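# Two-arm robot installs camshaft into engine case, gears timed

## Task

Put the camshaft into the engine case, which sits free on the table. Push its shaft fully home in the open bearing on the case's front face so that its large gear engages the small crank gear with correct timing: as the gears rotate, the marked tooth of the small gear has to land in one of the two marked gaps of the large gear. The case must end standing upright, and the result only counts if everything stays in place without the robot holding it.

## Robot and tools

Robot: two Doosan M1013 six-joint arms, left_arm and right_arm, each ending in a two-finger parallel gripper with a 50 mm maximum opening. Bases in the scene frame: left_arm at (+0.027, +0.591, 0) m, quat_wxyz (+0.999, 0, 0, -0.038); right_arm at (+0.082, -0.586, 0) m, quat_wxyz (+0.999, 0, 0, +0.053). The names left and right do not match image sides.

Scene frame: origin on the table surface midway between the arms, +z up, +x outward over the table, left_arm on the +y side. All positions are in metres, orientations are quaternions written w first. Printed hand positions can be somewhat off, more so far from the base.

Gripper frame: fingers extend along the gripper's +z, close and open along its x. end_effector_position is the point between the pads; fingertips go 17.5 mm past it. A flat camera block protrudes about 9 cm toward the gripper's -y; keep it clear of objects. Pure rotations pivot about the pad point.

The row (used by execute_actions and move): exactly 20 numbers covering both arms, even if only one moves. Order: left x, y, z, qw, qx, qy, qz, left gripper position, force_limit, speed, then the same ten for the right arm. x, y, z and the quaternion are an absolute target pose for that gripper's pad point in the scene frame, not an offset. Each target must lie within 0.6 m of that arm's last reported position along each gripper axis, or the call is refused. Per control step the controller clips the commanded pose to 70 mm and 16 degrees from the measured one, and favours position over orientation if both cannot be met. To hold an arm still, resend the pose it had in the last result before it stopped, plus its gripper numbers; to keep orientation, repeat the same quaternion every row.

Gripper numbers, each in [-1, 1]: position +1 is fully open, near -0.65 the pads meet, -1 means close until stopped by an object (use this to grip). force_limit maps about -1 to 20 N, 0 to 102 N, +1 to 185 N per pad. speed maps -1 to 20 mm/s, 0 to 85, +1 to 150. A 0 is a real command, so to leave a gripper alone resend its previous three values. New force or speed only apply after a position change of at least 0.01. To soften a grip, open first.

Tools:
- execute_actions {"actions": [...], "pictures": bool}. Empty list returns the state. One action {"rows": [[20 numbers], ...], "steps": n} with up to 15 rows and steps (1/30 s each, default 15); the last row repeats if rows are fewer. A wait {"steps": n} up to 300, counted from the previous result, including reply time.
- move {"target": [20 numbers], "speed": m/s from 0.002 to 0.5, default 0.25; rotation capped at twice that in rad/s}. Straight-line paths for both arms ending together, 0.5 to 10 s; gripper numbers sent at the start. It does not avoid obstacles or the other arm. Result adds a move: line (done, off_target, moving, held, fault) and limits (paced = target clipped, held = steps blocked), plus each gripper's distance from its target.
- wait {"seconds": 0 to 10}: lets time pass with no new command.
- zoom_image {"camera": cam_low | cam_left_wrist | cam_right_wrist, "region": [x0, y0, x1, y1]} in image pixels, top-left origin, at most 504x504.
- read_manual {"section": "licences"}: licence texts only.


Cameras: cam_low 672x504 pinhole, the two wrist cameras 616x616 fisheye.

Result lines: per arm pose and velocities; object_status 0 moving, 1 stopped while opening, 2 stopped while closing (object gripped; confirm this), 3 at target or pads met (likely nothing held). position_measured counts give opening of roughly (250 - counts) x 0.202 mm. "pose unreachable" and HELD mean the clearance check altered or blocked commands. A "Hand target" line shows where the controller is currently driving each arm. MOTOR HOT warns of overheating; holding loads heats motors and overheating brakes the arm.

Faults: an arm stops for 10 s if contact torque hits a joint limit (waist and shoulder 323, elbow 152, wrist joints 42.7 N m, held weight included) or an external force reaches 144 N. Arms are stiff, so even a small overshoot into a rigid surface can trip this; approach slowly and aim targets just at contact. Faster moves hit harder.

Avoid: arms colliding or pushing each other, dropping or knocking anything off the table, tipping the engine case, slams and slips. Random brief tugs on held parts or pushes on loose items can occur. The simulation keeps running while you think, so long replies cost robot time.

Each tool is called after "Request:" by a JSON object that holds its "name" and its "arguments".

## Session

Request:
{"name": "execute_actions", "arguments": {"actions": []}}

Scene clock: 0.00 s of 4400.00 s.
left_arm: end_effector_position=(+0.5795, +0.6494, +0.2768) position_measured=3 object_status=3 end_effector_quat_wxyz=(+0.173, +0.520, +0.809, -0.212) end_effector_velocity=(-0.000, +0.000, +0.000) end_effector_angular_velocity=(-0.000, -0.001, +0.001) | right_arm: end_effector_position=(+0.3315, -0.8386, +0.3310) position_measured=3 object_status=3 end_effector_quat_wxyz=(+0.674, -0.637, -0.238, -0.288) end_effector_velocity=(+0.000, +0.000, +0.000) end_effector_angular_velocity=(+0.001, +0.000, +0.001)
Joint positions: left_arm=[ 0.405  0.15   1.853 -0.561  1.313  0.095] | right_arm=[-1.307  0.416  2.031  0.554  2.267 -0.416]
Joint velocities: left_arm=[ 0.    -0.001  0.    -0.001  0.     0.   ] | right_arm=[ 0.001 -0.     0.    -0.     0.001  0.   ]
Hand target (left_arm): +0.580, +0.649, +0.277; +0.173, +0.520, +0.809, -0.212
Hand target (right_arm): +0.332, -0.839, +0.331; +0.674, -0.637, -0.238, -0.288

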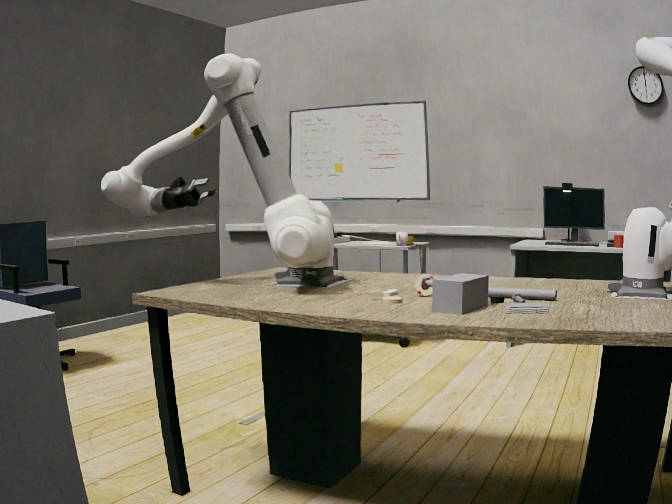

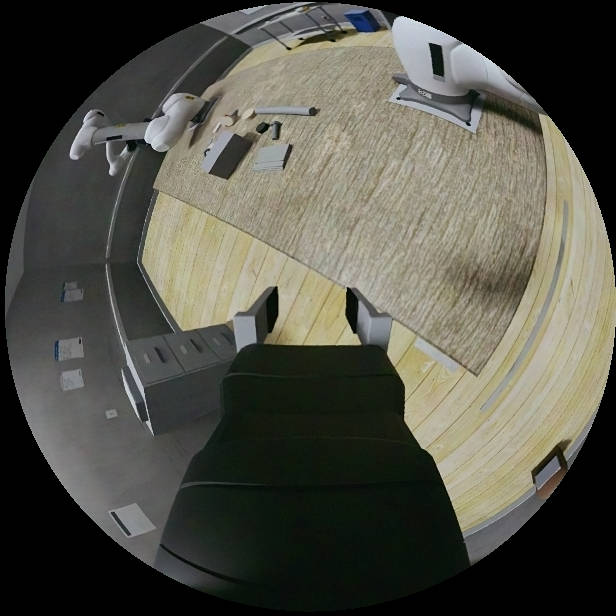

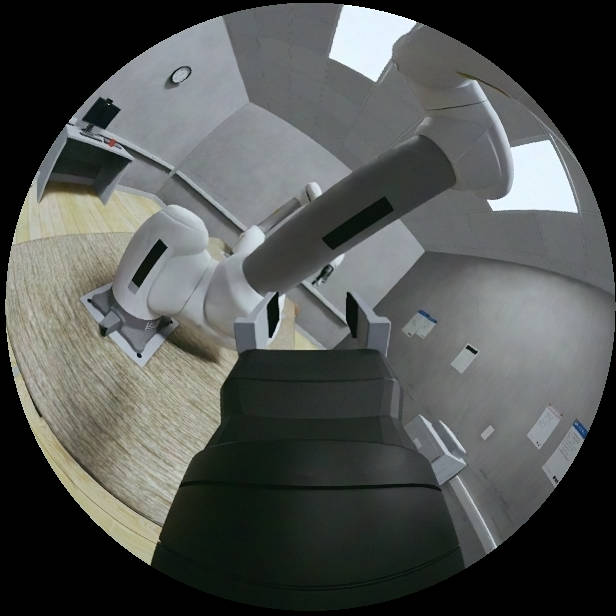

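Request:
{"name": "zoom_image", "arguments": {"camera": "cam_low", "region": [360, 250, 580, 330]}}

Request:
{"name": "zoom_image", "arguments": {"camera": "cam_left_wrist", "region": [170, 80, 330, 200]}}

Region (360, 250, 580, 330) of cam_low's 672x504 image, scaled by 2.291, with more detail than that image has; it fills the top 183 rows of this view, and the rest is white.

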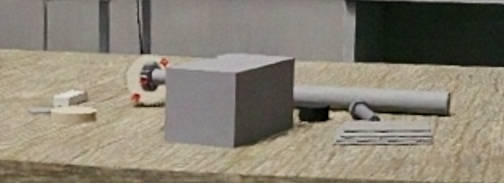

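Region (170, 80, 330, 200) of cam_left_wrist's 616x616 image, scaled by 3.150, with more detail than that image has; it fills the top 378 rows of this view, and the rest is white.

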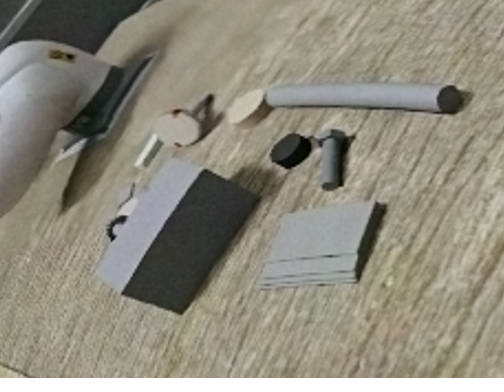

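Request:
{"name": "move", "arguments": {"target": [0.45,0.12,0.3,0,0,1,0,1,0,0,0.45,-0.5,0.3,0,-1,0,0,1,0,0], "speed": 0.4}}

Scene clock: 7.43 s of 4400.00 s.
left_arm: end_effector_position=(+0.4491, +0.1203, +0.2998) position_measured=3 object_status=3 end_effector_quat_wxyz=(-0.001, -0.000, +1.000, +0.001) end_effector_velocity=(-0.000, -0.000, -0.000) end_effector_angular_velocity=(-0.000, +0.001, -0.000) | right_arm: end_effector_position=(+0.4507, -0.4999, +0.3000) position_measured=3 object_status=3 end_effector_quat_wxyz=(+0.001, +1.000, -0.000, -0.001) end_effector_velocity=(-0.000, +0.000, -0.000) end_effector_angular_velocity=(-0.001, +0.003, +0.001)
Joint positions: left_arm=[-0.793  0.127  1.74  -0.001  1.276 -2.44 ] | right_arm=[-0.032 -0.273  2.107 -0.003  1.309  1.647]
Joint velocities: left_arm=[-0.     0.    -0.    -0.001  0.     0.   ] | right_arm=[ 0.002  0.001 -0.001 -0.001  0.002  0.002]
Hand target (left_arm): +0.449, +0.120, +0.300; -0.001, -0.000, +1.000, +0.001
Hand target (right_arm): +0.451, -0.500, +0.300; +0.001, +1.000, -0.000, -0.001
Off the commanded pose (left_arm): 0.001 m, 0 deg.
Off the commanded pose (right_arm): 0.001 m, 0 deg.
After step 90, 1.67 s passed at rest.
move: done

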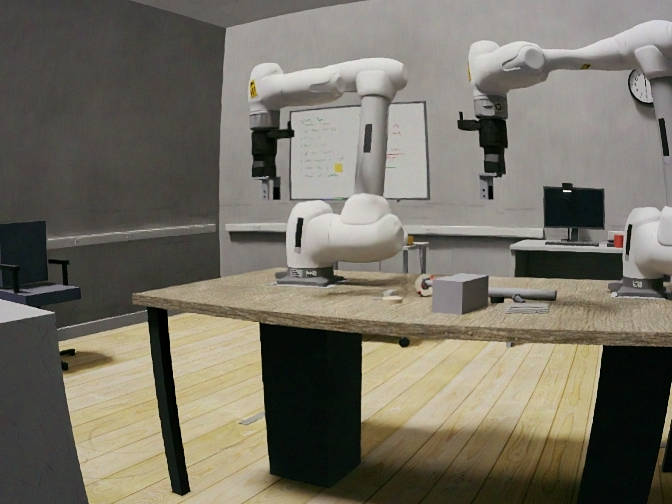

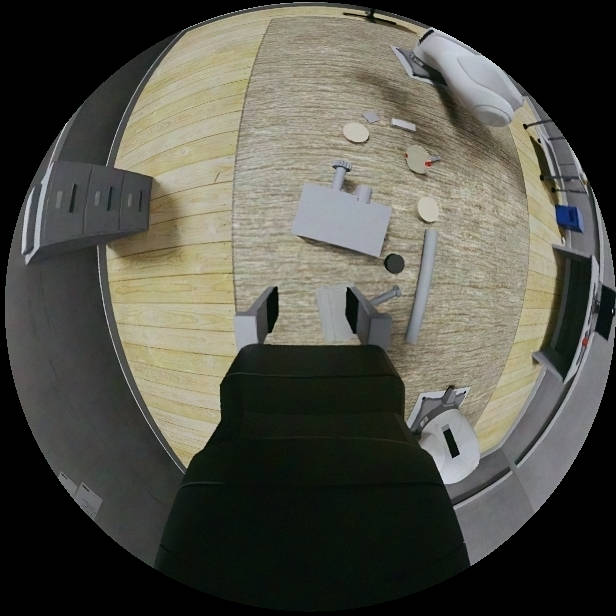

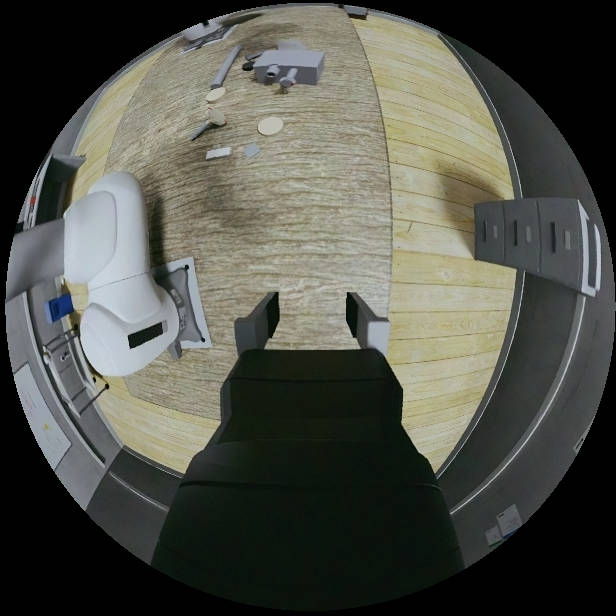

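Request:
{"name": "zoom_image", "arguments": {"camera": "cam_left_wrist", "region": [280, 100, 460, 280]}}

Request:
{"name": "zoom_image", "arguments": {"camera": "cam_right_wrist", "region": [180, 30, 340, 170]}}

Region (280, 100, 460, 280) of cam_left_wrist's 616x616 image, scaled by 2.800, with more detail than that image has.

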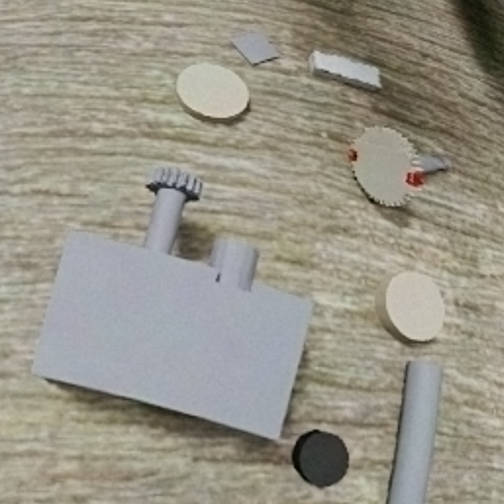

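Region (180, 30, 340, 170) of cam_right_wrist's 616x616 image, scaled by 3.150, with more detail than that image has; it fills the top 441 rows of this view, and the rest is white.

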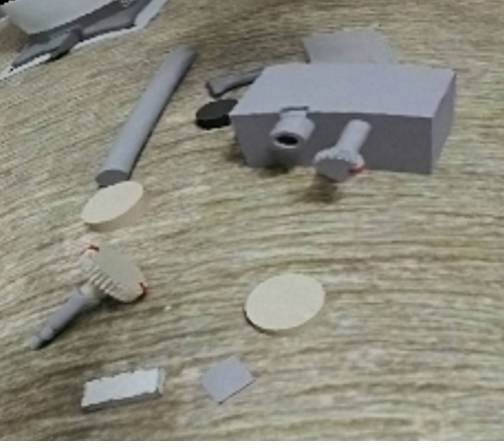

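Request:
{"name": "move", "arguments": {"target": [0.42,0.2,0.2,0,0,1,0,1,0,0,0.35,-0.17,0.07,-0.45,0.893,0,0,1,0,0], "speed": 0.3}}

Scene clock: 25.80 s of 4400.00 s.
left_arm: end_effector_position=(+0.4201, +0.2000, +0.2000) position_measured=3 object_status=3 end_effector_quat_wxyz=(+0.000, -0.000, +1.000, +0.000) end_effector_velocity=(+0.000, +0.000, +0.001) end_effector_angular_velocity=(-0.001, -0.001, +0.002) | right_arm: end_effector_position=(+0.3501, -0.1693, +0.0700) position_measured=3 object_status=3 end_effector_quat_wxyz=(-0.451, +0.893, +0.001, +0.000) end_effector_velocity=(+0.001, +0.000, -0.001) end_effector_angular_velocity=(+0.001, +0.001, -0.001)
Joint positions: left_arm=[-0.738  0.072  1.996  0.     1.073 -2.385] | right_arm=[0.314 0.207 2.604 1.73  0.839 0.407]
Joint velocities: left_arm=[ 0.001 -0.001  0.    -0.    -0.    -0.001] | right_arm=[-0.001  0.003 -0.001  0.002  0.001 -0.002]
Hand target (left_arm): +0.420, +0.200, +0.200; +0.000, -0.000, +1.000, -0.000
Hand target (right_arm): +0.350, -0.169, +0.070; -0.451, +0.893, +0.001, +0.000
Off the commanded pose (left_arm): 0.000 m, 0 deg.
Off the commanded pose (right_arm): 0.001 m, 0 deg.
After step 90, 13.17 s passed at rest.
move: done

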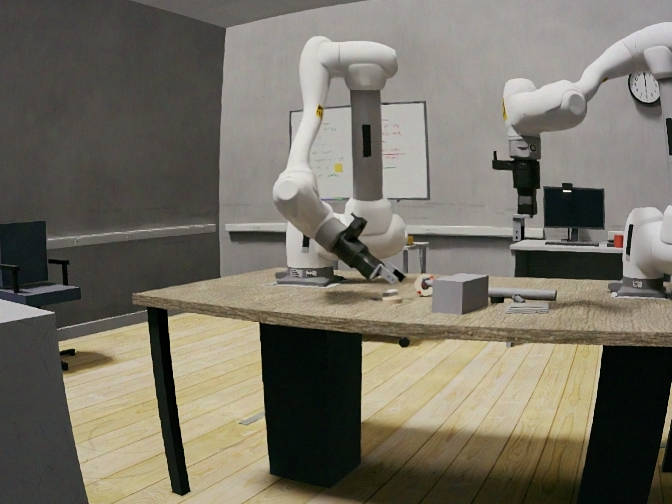

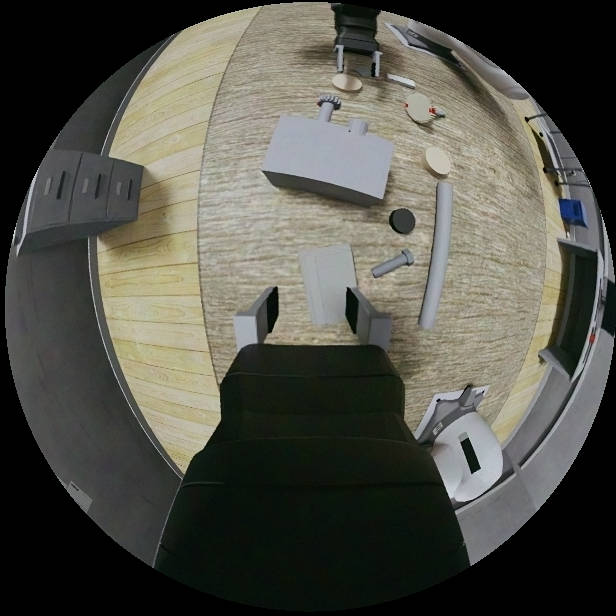

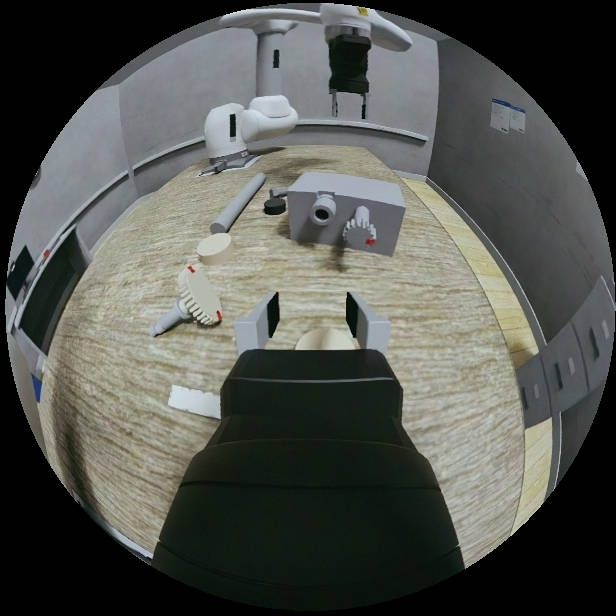

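Request:
{"name": "zoom_image", "arguments": {"camera": "cam_right_wrist", "region": [300, 180, 400, 260]}}

Request:
{"name": "zoom_image", "arguments": {"camera": "cam_right_wrist", "region": [140, 250, 240, 350]}}

Request:
{"name": "zoom_image", "arguments": {"camera": "cam_low", "region": [400, 265, 460, 310]}}

Region (300, 180, 400, 260) of cam_right_wrist's 616x616 image, scaled by 5.040, with more detail than that image has; it fills the top 403 rows of this view, and the rest is white.

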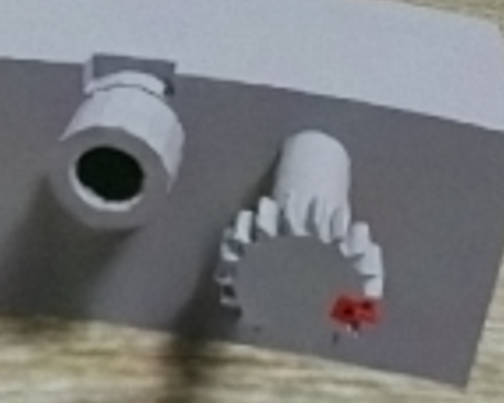

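Region (140, 250, 240, 350) of cam_right_wrist's 616x616 image, scaled by 5.040, with more detail than that image has.

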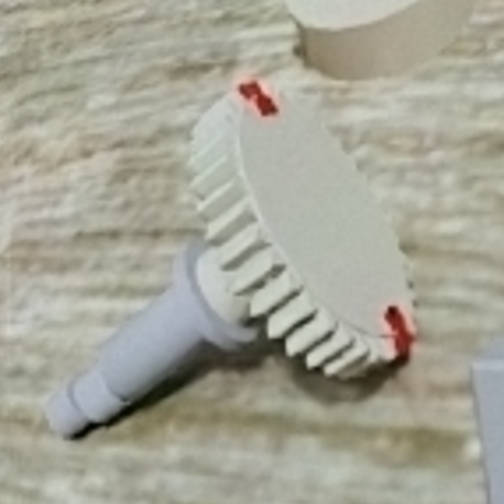

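Region (400, 265, 460, 310) of cam_low's 672x504 image, scaled by 8.400, with more detail than that image has; it fills the top 378 rows of this view, and the rest is white.

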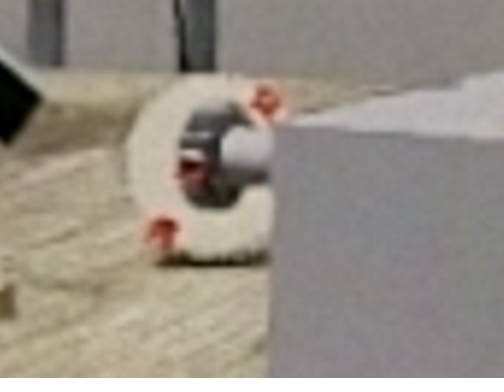

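Request:
{"name": "move", "arguments": {"target": [0.45,0.3,0.2,0,0,1,0,1,0,0,0.25,-0.16,0.13,0,0.978,0.208,0,1,0,0], "speed": 0.3}}

Request:
{"name": "zoom_image", "arguments": {"camera": "cam_right_wrist", "region": [210, 170, 410, 330]}}

Scene clock: 51.60 s of 4400.00 s.
left_arm: end_effector_position=(+0.4501, +0.2999, +0.2000) position_measured=3 object_status=3 end_effector_quat_wxyz=(+0.000, +0.000, +1.000, -0.000) end_effector_velocity=(+0.001, -0.000, +0.001) end_effector_angular_velocity=(-0.001, -0.002, -0.001) | right_arm: end_effector_position=(+0.2504, -0.1602, +0.1298) position_measured=3 object_status=3 end_effector_quat_wxyz=(+0.001, +0.978, +0.208, -0.000) end_effector_velocity=(-0.000, +0.000, +0.000) end_effector_angular_velocity=(-0.001, -0.000, +0.001)
Joint positions: left_arm=[-0.555  0.013  2.059 -0.     1.07  -2.201] | right_arm=[ 0.97  -0.007  2.229 -0.002  0.922  2.23 ]
Joint velocities: left_arm=[ 0.    -0.001 -0.001  0.    -0.     0.   ] | right_arm=[ 0.001  0.001 -0.001 -0.001  0.002  0.001]
Hand target (left_arm): +0.450, +0.300, +0.200; +0.000, -0.000, +1.000, -0.000
Hand target (right_arm): +0.250, -0.160, +0.130; +0.001, +0.978, +0.208, -0.000
Off the commanded pose (left_arm): 0.000 m, 0 deg.
Off the commanded pose (right_arm): 0.000 m, 0 deg.
After step 90, 20.70 s passed at rest.
move: done

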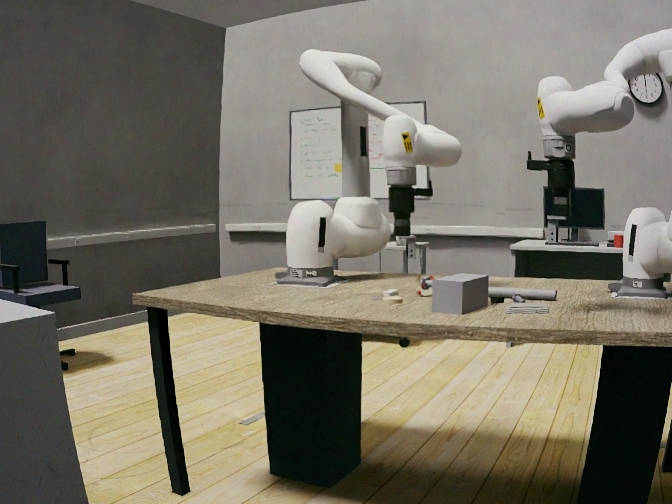

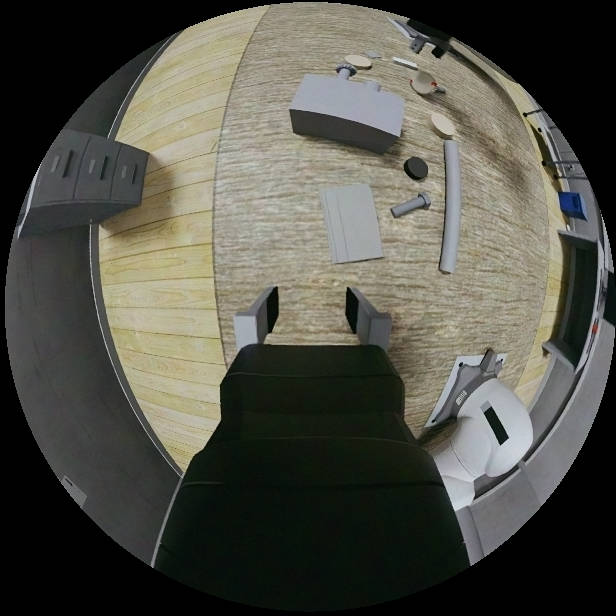

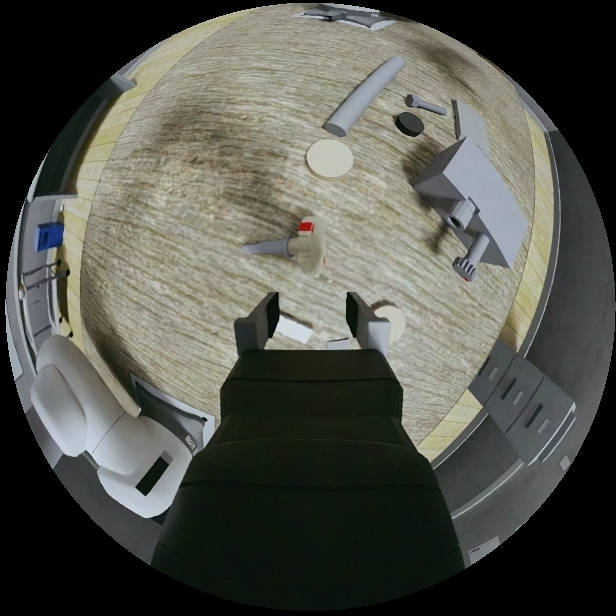

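Region (210, 170, 410, 330) of cam_right_wrist's 616x616 image, scaled by 2.520, with more detail than that image has; it fills the top 403 rows of this view, and the rest is white.

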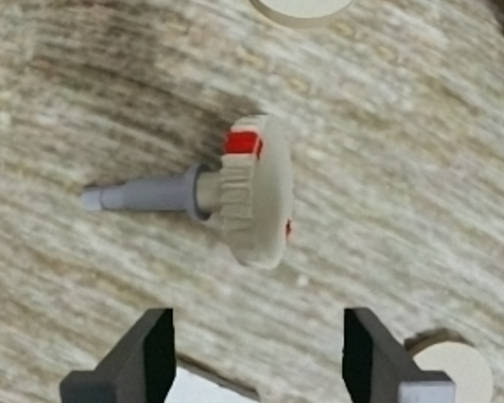

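Request:
{"name": "move", "arguments": {"target": [0.45,0.3,0.2,0,0,1,0,1,0,0,0.201,-0.095,0.09,0.2166,0.9404,0.1563,0.209,0.5,0,0], "speed": 0.2}}

Request:
{"name": "zoom_image", "arguments": {"camera": "cam_right_wrist", "region": [210, 200, 410, 360]}}

Scene clock: 58.27 s of 4400.00 s.
left_arm: end_effector_position=(+0.4500, +0.3000, +0.2000) position_measured=3 object_status=3 end_effector_quat_wxyz=(-0.000, -0.000, +1.000, +0.000) end_effector_velocity=(+0.001, +0.001, -0.000) end_effector_angular_velocity=(+0.001, -0.000, +0.003) | right_arm: end_effector_position=(+0.2012, -0.0948, +0.0901) position_measured=78 object_status=3 end_effector_quat_wxyz=(+0.217, +0.941, +0.156, +0.210) end_effector_velocity=(-0.000, +0.000, +0.000) end_effector_angular_velocity=(-0.000, -0.001, -0.000)
Joint positions: left_arm=[-0.555  0.013  2.059  0.     1.07  -2.202] | right_arm=[ 1.432  0.292  2.065 -0.528  1.216  3.078]
Joint velocities: left_arm=[ 0.002  0.     0.001  0.001  0.    -0.001] | right_arm=[ 0.     0.    -0.001 -0.     0.001  0.   ]
Hand target (left_arm): +0.450, +0.300, +0.200; -0.000, -0.000, +1.000, +0.000
Hand target (right_arm): +0.201, -0.095, +0.090; +0.217, +0.941, +0.156, +0.210
Off the commanded pose (left_arm): 0.000 m, 0 deg.
Off the commanded pose (right_arm): 0.000 m, 0 deg.
After step 90, 1.77 s passed at rest.
move: done

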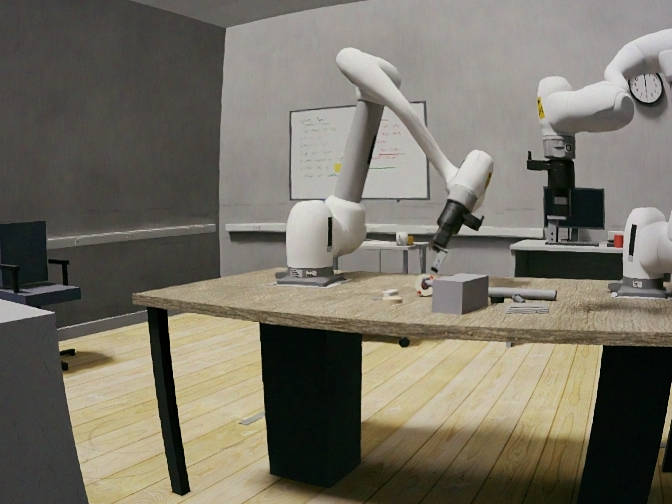

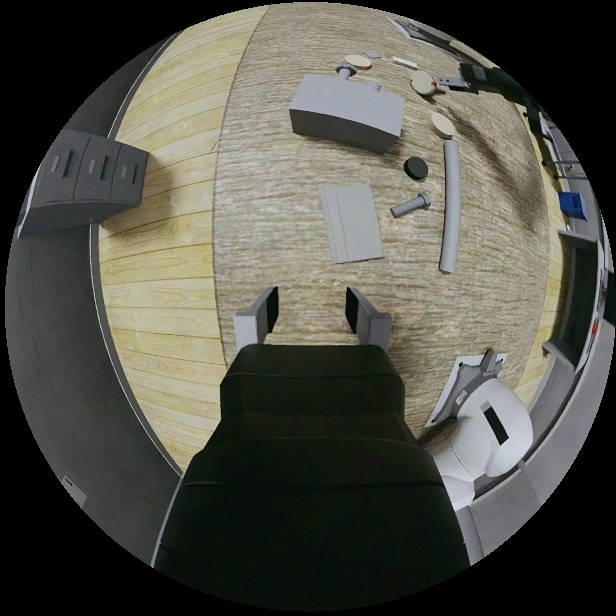

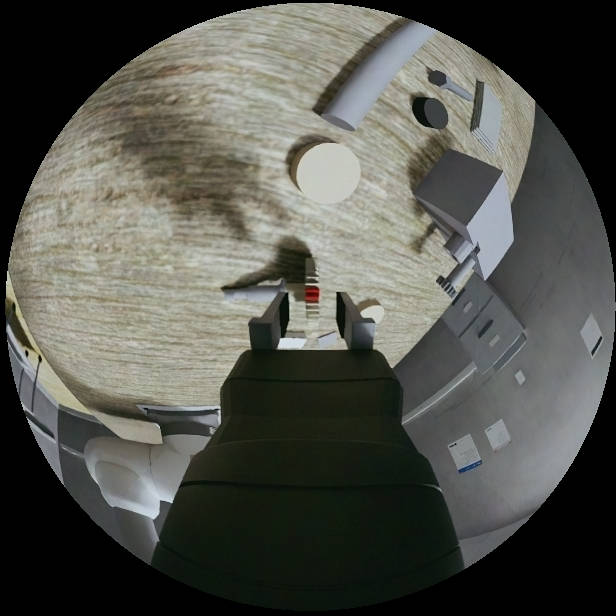

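Region (210, 200, 410, 360) of cam_right_wrist's 616x616 image, scaled by 2.520, with more detail than that image has; it fills the top 403 rows of this view, and the rest is white.

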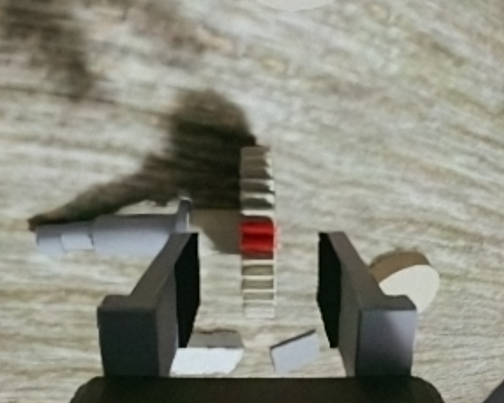

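Request:
{"name": "move", "arguments": {"target": [0.45,0.3,0.2,0,0,1,0,1,0,0,0.2196,-0.109,0.0568,0.2166,0.9404,0.1563,0.209,0.15,0,0], "speed": 0.08}}

Request:
{"name": "zoom_image", "arguments": {"camera": "cam_right_wrist", "region": [190, 200, 410, 360]}}

Request:
{"name": "zoom_image", "arguments": {"camera": "cam_low", "region": [400, 250, 460, 310]}}

Scene clock: 62.73 s of 4400.00 s.
left_arm: end_effector_position=(+0.4500, +0.3000, +0.2000) position_measured=3 object_status=3 end_effector_quat_wxyz=(-0.000, -0.000, +1.000, +0.000) end_effector_velocity=(+0.000, -0.000, -0.000) end_effector_angular_velocity=(+0.001, +0.000, -0.001) | right_arm: end_effector_position=(+0.2196, -0.1090, +0.0568) position_measured=130 object_status=3 end_effector_quat_wxyz=(+0.217, +0.941, +0.156, +0.209) end_effector_velocity=(+0.000, +0.001, +0.000) end_effector_angular_velocity=(+0.002, -0.000, -0.000)
Joint positions: left_arm=[-0.555  0.013  2.059  0.     1.07  -2.202] | right_arm=[ 1.398  0.319  2.112 -0.56   1.14   3.097]
Joint velocities: left_arm=[-0.     0.001 -0.     0.     0.     0.   ] | right_arm=[-0.     0.    -0.001 -0.    -0.     0.   ]
Hand target (left_arm): +0.450, +0.300, +0.200; -0.000, +0.000, +1.000, +0.000
Hand target (right_arm): +0.220, -0.109, +0.057; +0.217, +0.941, +0.156, +0.209
Off the commanded pose (left_arm): 0.000 m, 0 deg.
Off the commanded pose (right_arm): 0.000 m, 0 deg.
After step 90, 0.63 s passed at rest.
move: done

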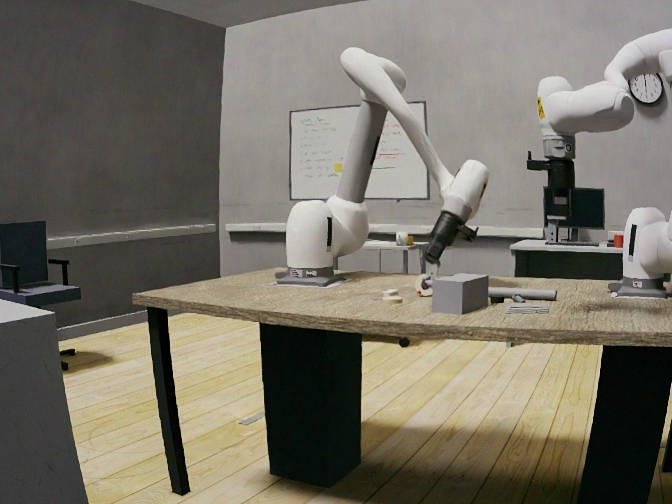

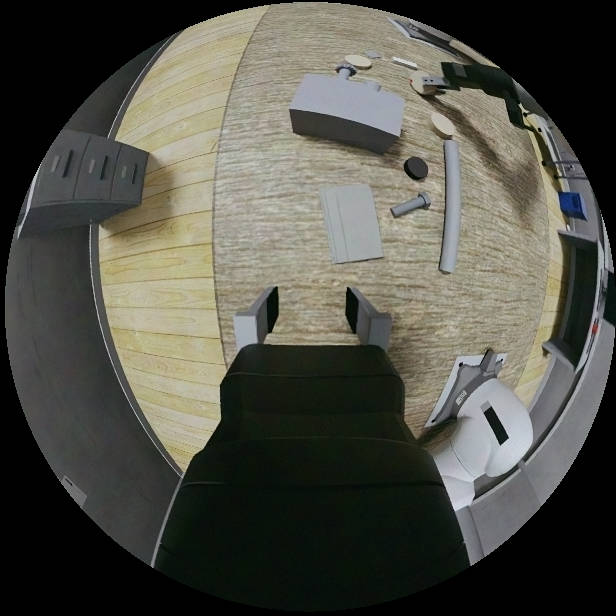

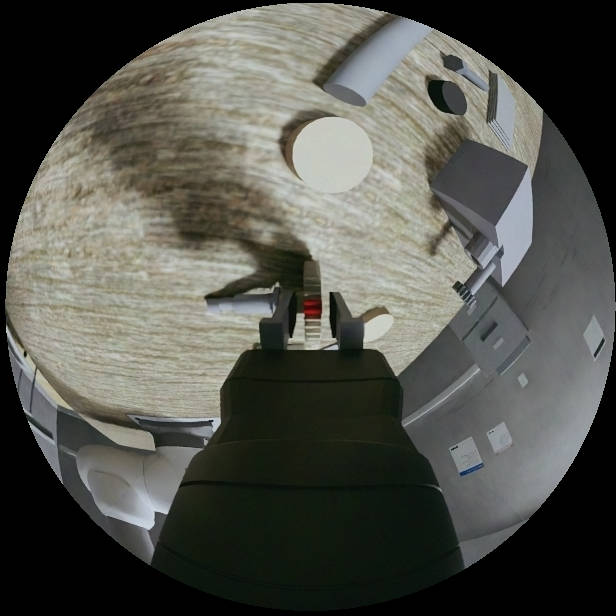

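Region (190, 200, 410, 360) of cam_right_wrist's 616x616 image, scaled by 2.291, with more detail than that image has; it fills the top 367 rows of this view, and the rest is white.

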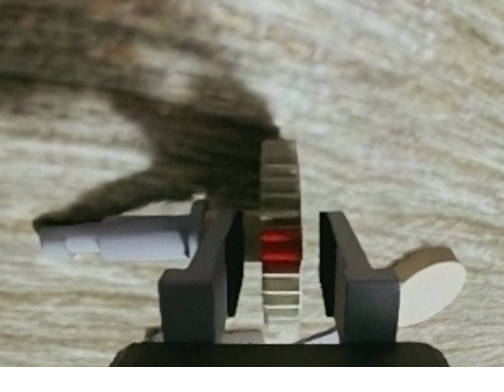

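Region (400, 250, 460, 310) of cam_low's 672x504 image, scaled by 8.400, with more detail than that image has.

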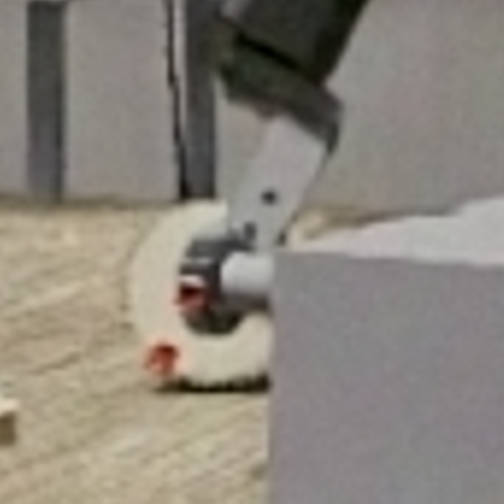

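Request:
{"name": "execute_actions", "arguments": {"actions": [{"rows":[[0.45,0.3,0.2,0,0,1,0,1,0,0,0.2196,-0.109,0.0568,0.2166,0.9404,0.1563,0.209,-1,0,-0.5]],"steps":15}], "pictures": false}}

Request:
{"name": "move", "arguments": {"target": [0.45,0.3,0.2,0,0,1,0,1,0,0,0.23,-0.14,0.13,0.1,0.97,0.17,0.1,-1,0,-0.5], "speed": 0.15}}

Request:
{"name": "move", "arguments": {"target": [0.40,0.17,0.12,0,0.113,0.994,0,-1,0,0,0.328,-0.145,0.097,0,0.6225,-0.7826,0,-1,0,-0.5], "speed": 0.35}}

Scene clock: 70.80 s of 4400.00 s.
left_arm: end_effector_position=(+0.4500, +0.3000, +0.2000) position_measured=3 object_status=3 end_effector_quat_wxyz=(-0.000, +0.000, +1.000, +0.000) end_effector_velocity=(+0.000, +0.001, +0.000) end_effector_angular_velocity=(+0.000, -0.001, +0.000) | right_arm: end_effector_position=(+0.2196, -0.1091, +0.0568) position_measured=196 object_status=2 end_effector_quat_wxyz=(+0.217, +0.941, +0.156, +0.209) end_effector_velocity=(-0.000, +0.000, -0.000) end_effector_angular_velocity=(-0.001, +0.000, +0.001)
Joint positions: left_arm=[-0.555  0.013  2.059  0.     1.07  -2.202] | right_arm=[ 1.398  0.319  2.112 -0.56   1.14   3.097]
Joint velocities: left_arm=[ 0.001 -0.001  0.     0.001  0.    -0.   ] | right_arm=[ 0.     0.001 -0.001 -0.     0.    -0.001]
Hand target (left_arm): +0.450, +0.300, +0.200; +0.000, -0.000, +1.000, +0.000
Hand target (right_arm): +0.220, -0.109, +0.057; +0.217, +0.941, +0.156, +0.209
Off the commanded pose (left_arm): 0.000 m, 0 deg.
Off the commanded pose (right_arm): 0.000 m, 0 deg.
Steps of this call (steps 1 to 90: nothing new was sent; then 4.57 s passed at rest; steps 91 to 105: all 15 steps of this action). Readings (end_effector_position | what the end effector reports):
91: left_arm (+0.4500, +0.3000, +0.2000) | right_arm (+0.2196, -0.1091, +0.0568) | left_arm position_measured=3 object_status=3 | right_arm position_measured=132 object_status=0
92: left_arm (+0.4500, +0.3000, +0.2000) | right_arm (+0.2196, -0.1091, +0.0568) | left_arm position_measured=3 object_status=3 | right_arm position_measured=140 object_status=0
94: left_arm (+0.4500, +0.3000, +0.2000) | right_arm (+0.2196, -0.1091, +0.0568) | left_arm position_measured=3 object_status=3 | right_arm position_measured=158 object_status=0
98: left_arm (+0.4500, +0.3000, +0.2000) | right_arm (+0.2196, -0.1091, +0.0568) | left_arm position_measured=3 object_status=3 | right_arm position_measured=192 object_status=0
105: the state above

Scene clock: 72.47 s of 4400.00 s.
left_arm: end_effector_position=(+0.4500, +0.3000, +0.2000) position_measured=3 object_status=3 end_effector_quat_wxyz=(-0.000, +0.000, +1.000, +0.000) end_effector_velocity=(-0.000, -0.000, +0.000) end_effector_angular_velocity=(-0.001, +0.000, -0.000) | right_arm: end_effector_position=(+0.2299, -0.1401, +0.1299) position_measured=196 object_status=2 end_effector_quat_wxyz=(+0.101, +0.975, +0.171, +0.100) end_effector_velocity=(-0.000, +0.000, +0.001) end_effector_angular_velocity=(+0.003, +0.000, +0.001)
Joint positions: left_arm=[-0.555  0.013  2.059  0.     1.07  -2.202] | right_arm=[ 1.213  0.062  2.172 -0.311  1.033  2.72 ]
Joint velocities: left_arm=[-0.    -0.001  0.    -0.001 -0.     0.001] | right_arm=[-0.    -0.002 -0.     0.001 -0.001 -0.001]
Hand target (left_arm): +0.450, +0.300, +0.200; +0.000, -0.000, +1.000, +0.000
Hand target (right_arm): +0.230, -0.140, +0.130; +0.101, +0.975, +0.171, +0.100
Off the commanded pose (left_arm): 0.000 m, 0 deg.
Off the commanded pose (right_arm): 0.000 m, 0 deg.
move: done

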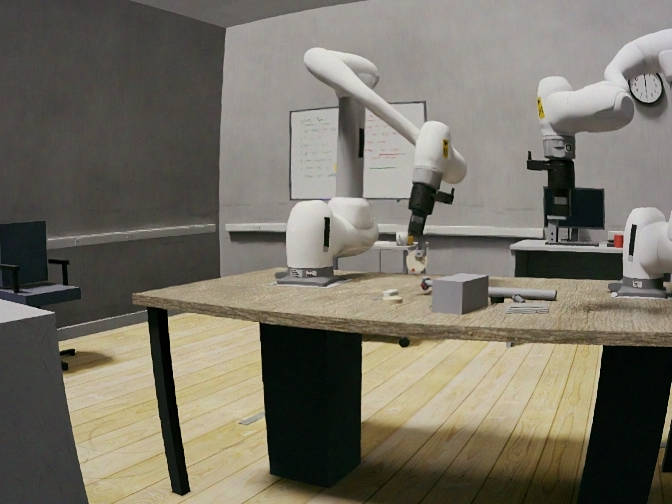

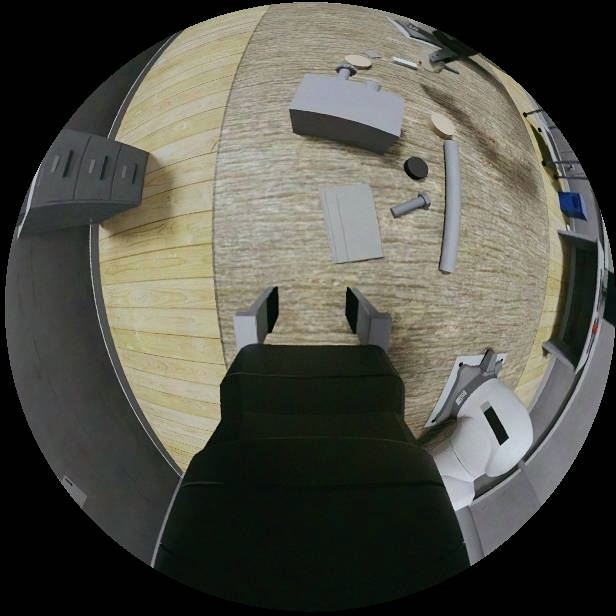

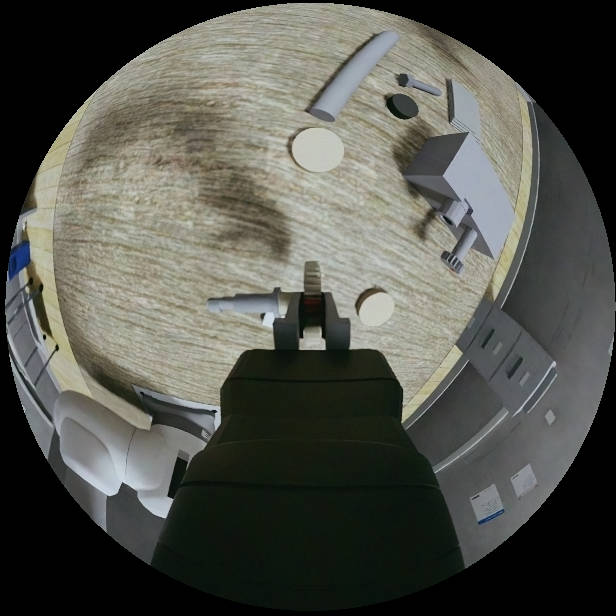

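Scene clock: 75.97 s of 4400.00 s.
left_arm: end_effector_position=(+0.3999, +0.1702, +0.1200) position_measured=253 object_status=3 end_effector_quat_wxyz=(+0.000, +0.113, +0.994, +0.000) end_effector_velocity=(-0.001, -0.001, -0.001) end_effector_angular_velocity=(+0.000, +0.002, -0.001) | right_arm: end_effector_position=(+0.3280, -0.1452, +0.0969) position_measured=196 object_status=2 end_effector_quat_wxyz=(-0.000, -0.623, +0.783, +0.000) end_effector_velocity=(-0.001, +0.000, -0.000) end_effector_angular_velocity=(-0.001, -0.000, +0.001)
Joint positions: left_arm=[-0.796  0.167  2.057  0.     0.918 -2.217] | right_arm=[0.934 0.123 2.164 0.001 0.855 4.408]
Joint velocities: left_arm=[-0.001  0.001  0.    -0.001 -0.     0.   ] | right_arm=[ 0.002  0.    -0.    -0.001  0.     0.001]
Hand target (left_arm): +0.400, +0.170, +0.120; +0.000, +0.113, +0.994, +0.000
Hand target (right_arm): +0.328, -0.145, +0.097; -0.000, -0.623, +0.783, +0.000
Off the commanded pose (left_arm): 0.000 m, 0 deg.
Off the commanded pose (right_arm): 0.000 m, 0 deg.
move: done

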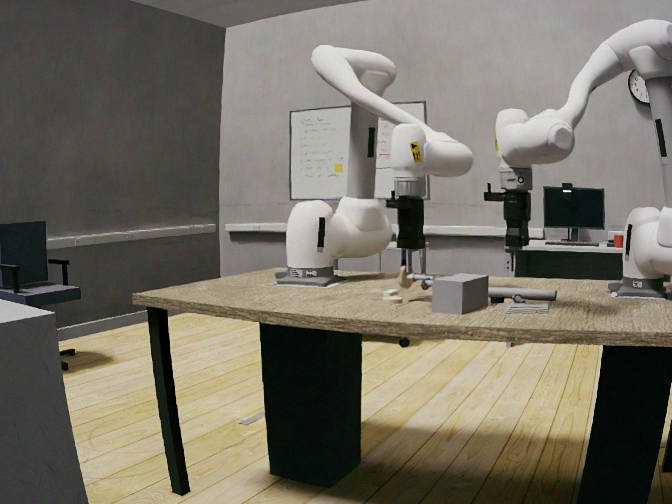

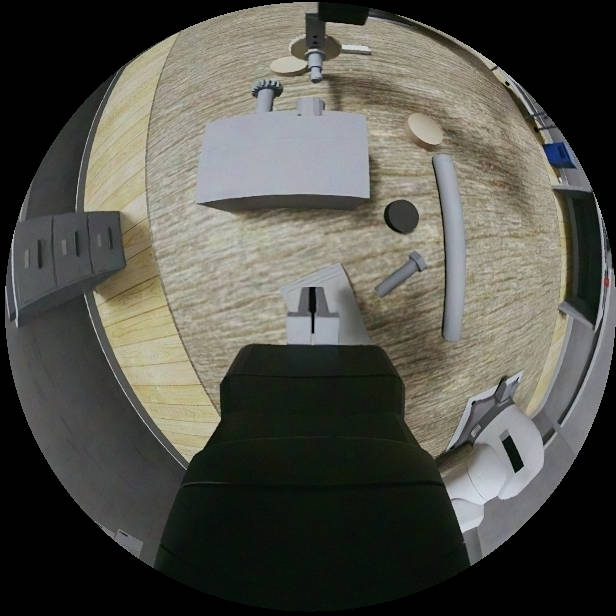

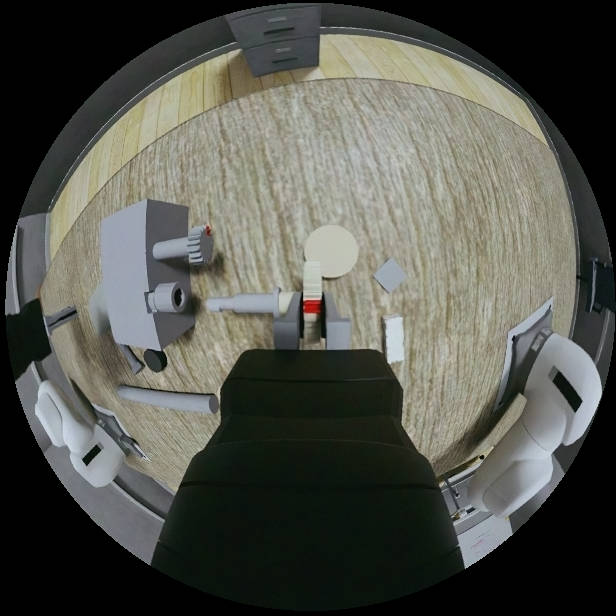

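Request:
{"name": "move", "arguments": {"target": [0.40,0.17,0.12,0,0.113,0.994,0,-1,0,0,0.3375,-0.1268,0.095,0,0.6225,-0.7826,0,-1,0,-0.5], "speed": 0.1}}

Request:
{"name": "zoom_image", "arguments": {"camera": "cam_right_wrist", "region": [140, 210, 340, 350]}}

Request:
{"name": "zoom_image", "arguments": {"camera": "cam_left_wrist", "region": [230, 20, 380, 140]}}

Request:
{"name": "zoom_image", "arguments": {"camera": "cam_low", "region": [390, 250, 500, 320]}}

Scene clock: 82.23 s of 4400.00 s.
left_arm: end_effector_position=(+0.3999, +0.1700, +0.1200) position_measured=253 object_status=3 end_effector_quat_wxyz=(+0.000, +0.113, +0.994, +0.000) end_effector_velocity=(+0.001, +0.001, -0.000) end_effector_angular_velocity=(+0.000, -0.000, +0.002) | right_arm: end_effector_position=(+0.3375, -0.1268, +0.0950) position_measured=196 object_status=2 end_effector_quat_wxyz=(+0.000, -0.623, +0.783, -0.000) end_effector_velocity=(-0.000, -0.000, +0.000) end_effector_angular_velocity=(+0.001, -0.000, -0.000)
Joint positions: left_arm=[-0.796  0.167  2.057  0.     0.917 -2.216] | right_arm=[ 0.937  0.155  2.13  -0.     0.857  4.412]
Joint velocities: left_arm=[ 0.002 -0.     0.     0.    -0.    -0.001] | right_arm=[-0.    -0.001  0.001  0.    -0.    -0.   ]
Hand target (left_arm): +0.400, +0.170, +0.120; +0.000, +0.113, +0.994, -0.000
Hand target (right_arm): +0.338, -0.127, +0.095; +0.000, -0.623, +0.783, -0.000
Off the commanded pose (left_arm): 0.000 m, 0 deg.
Off the commanded pose (right_arm): 0.000 m, 0 deg.
After step 90, 2.53 s passed at rest.
move: done

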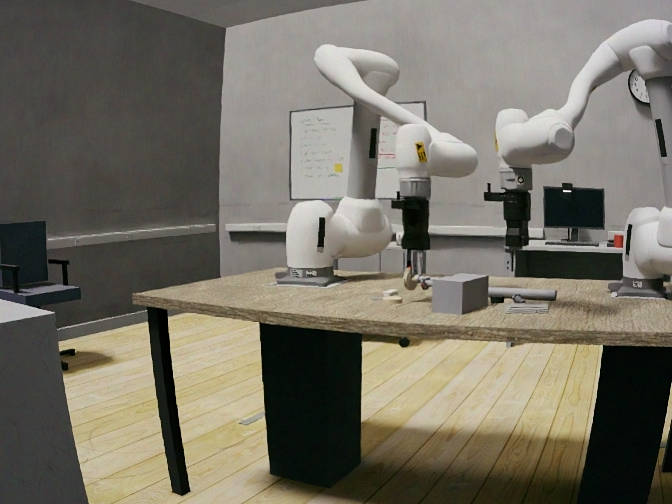

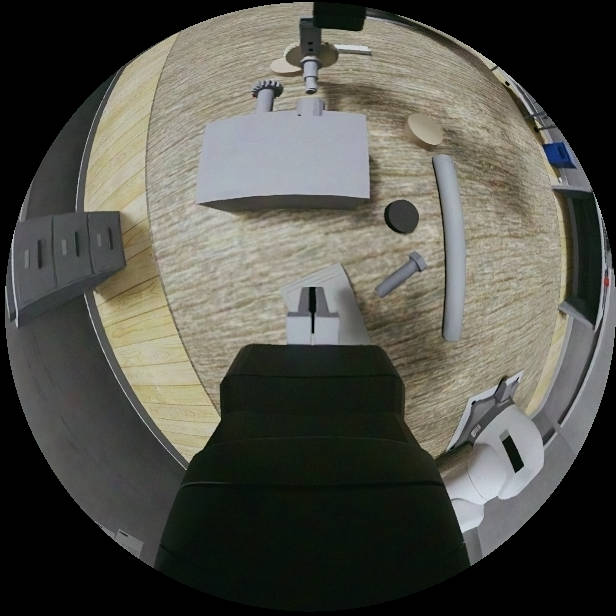

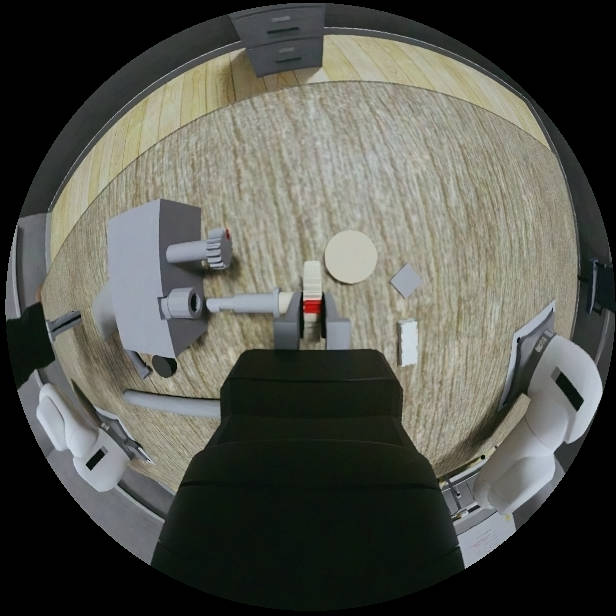

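Region (140, 210, 340, 350) of cam_right_wrist's 616x616 image, scaled by 2.520, with more detail than that image has; it fills the top 353 rows of this view, and the rest is white.

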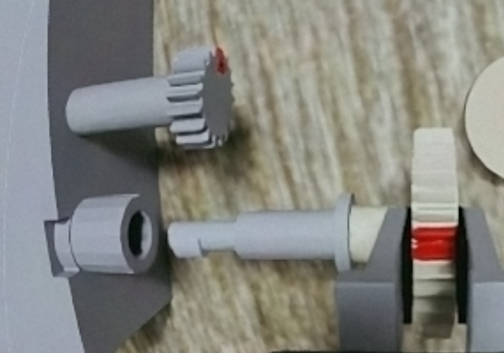

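Region (230, 20, 380, 140) of cam_left_wrist's 616x616 image, scaled by 3.360, with more detail than that image has; it fills the top 403 rows of this view, and the rest is white.

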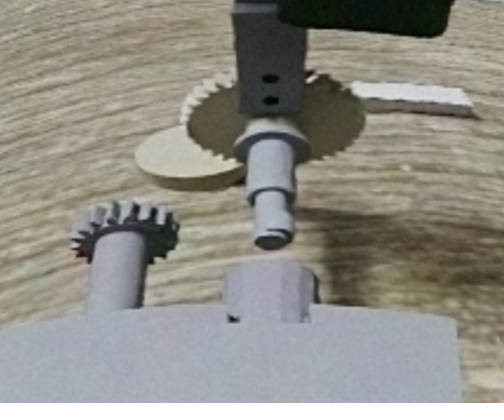

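Region (390, 250, 500, 320) of cam_low's 672x504 image, scaled by 4.582, with more detail than that image has; it fills the top 321 rows of this view, and the rest is white.

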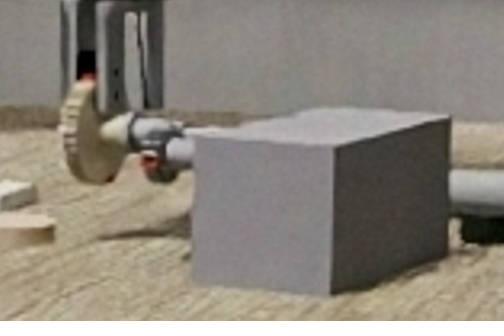

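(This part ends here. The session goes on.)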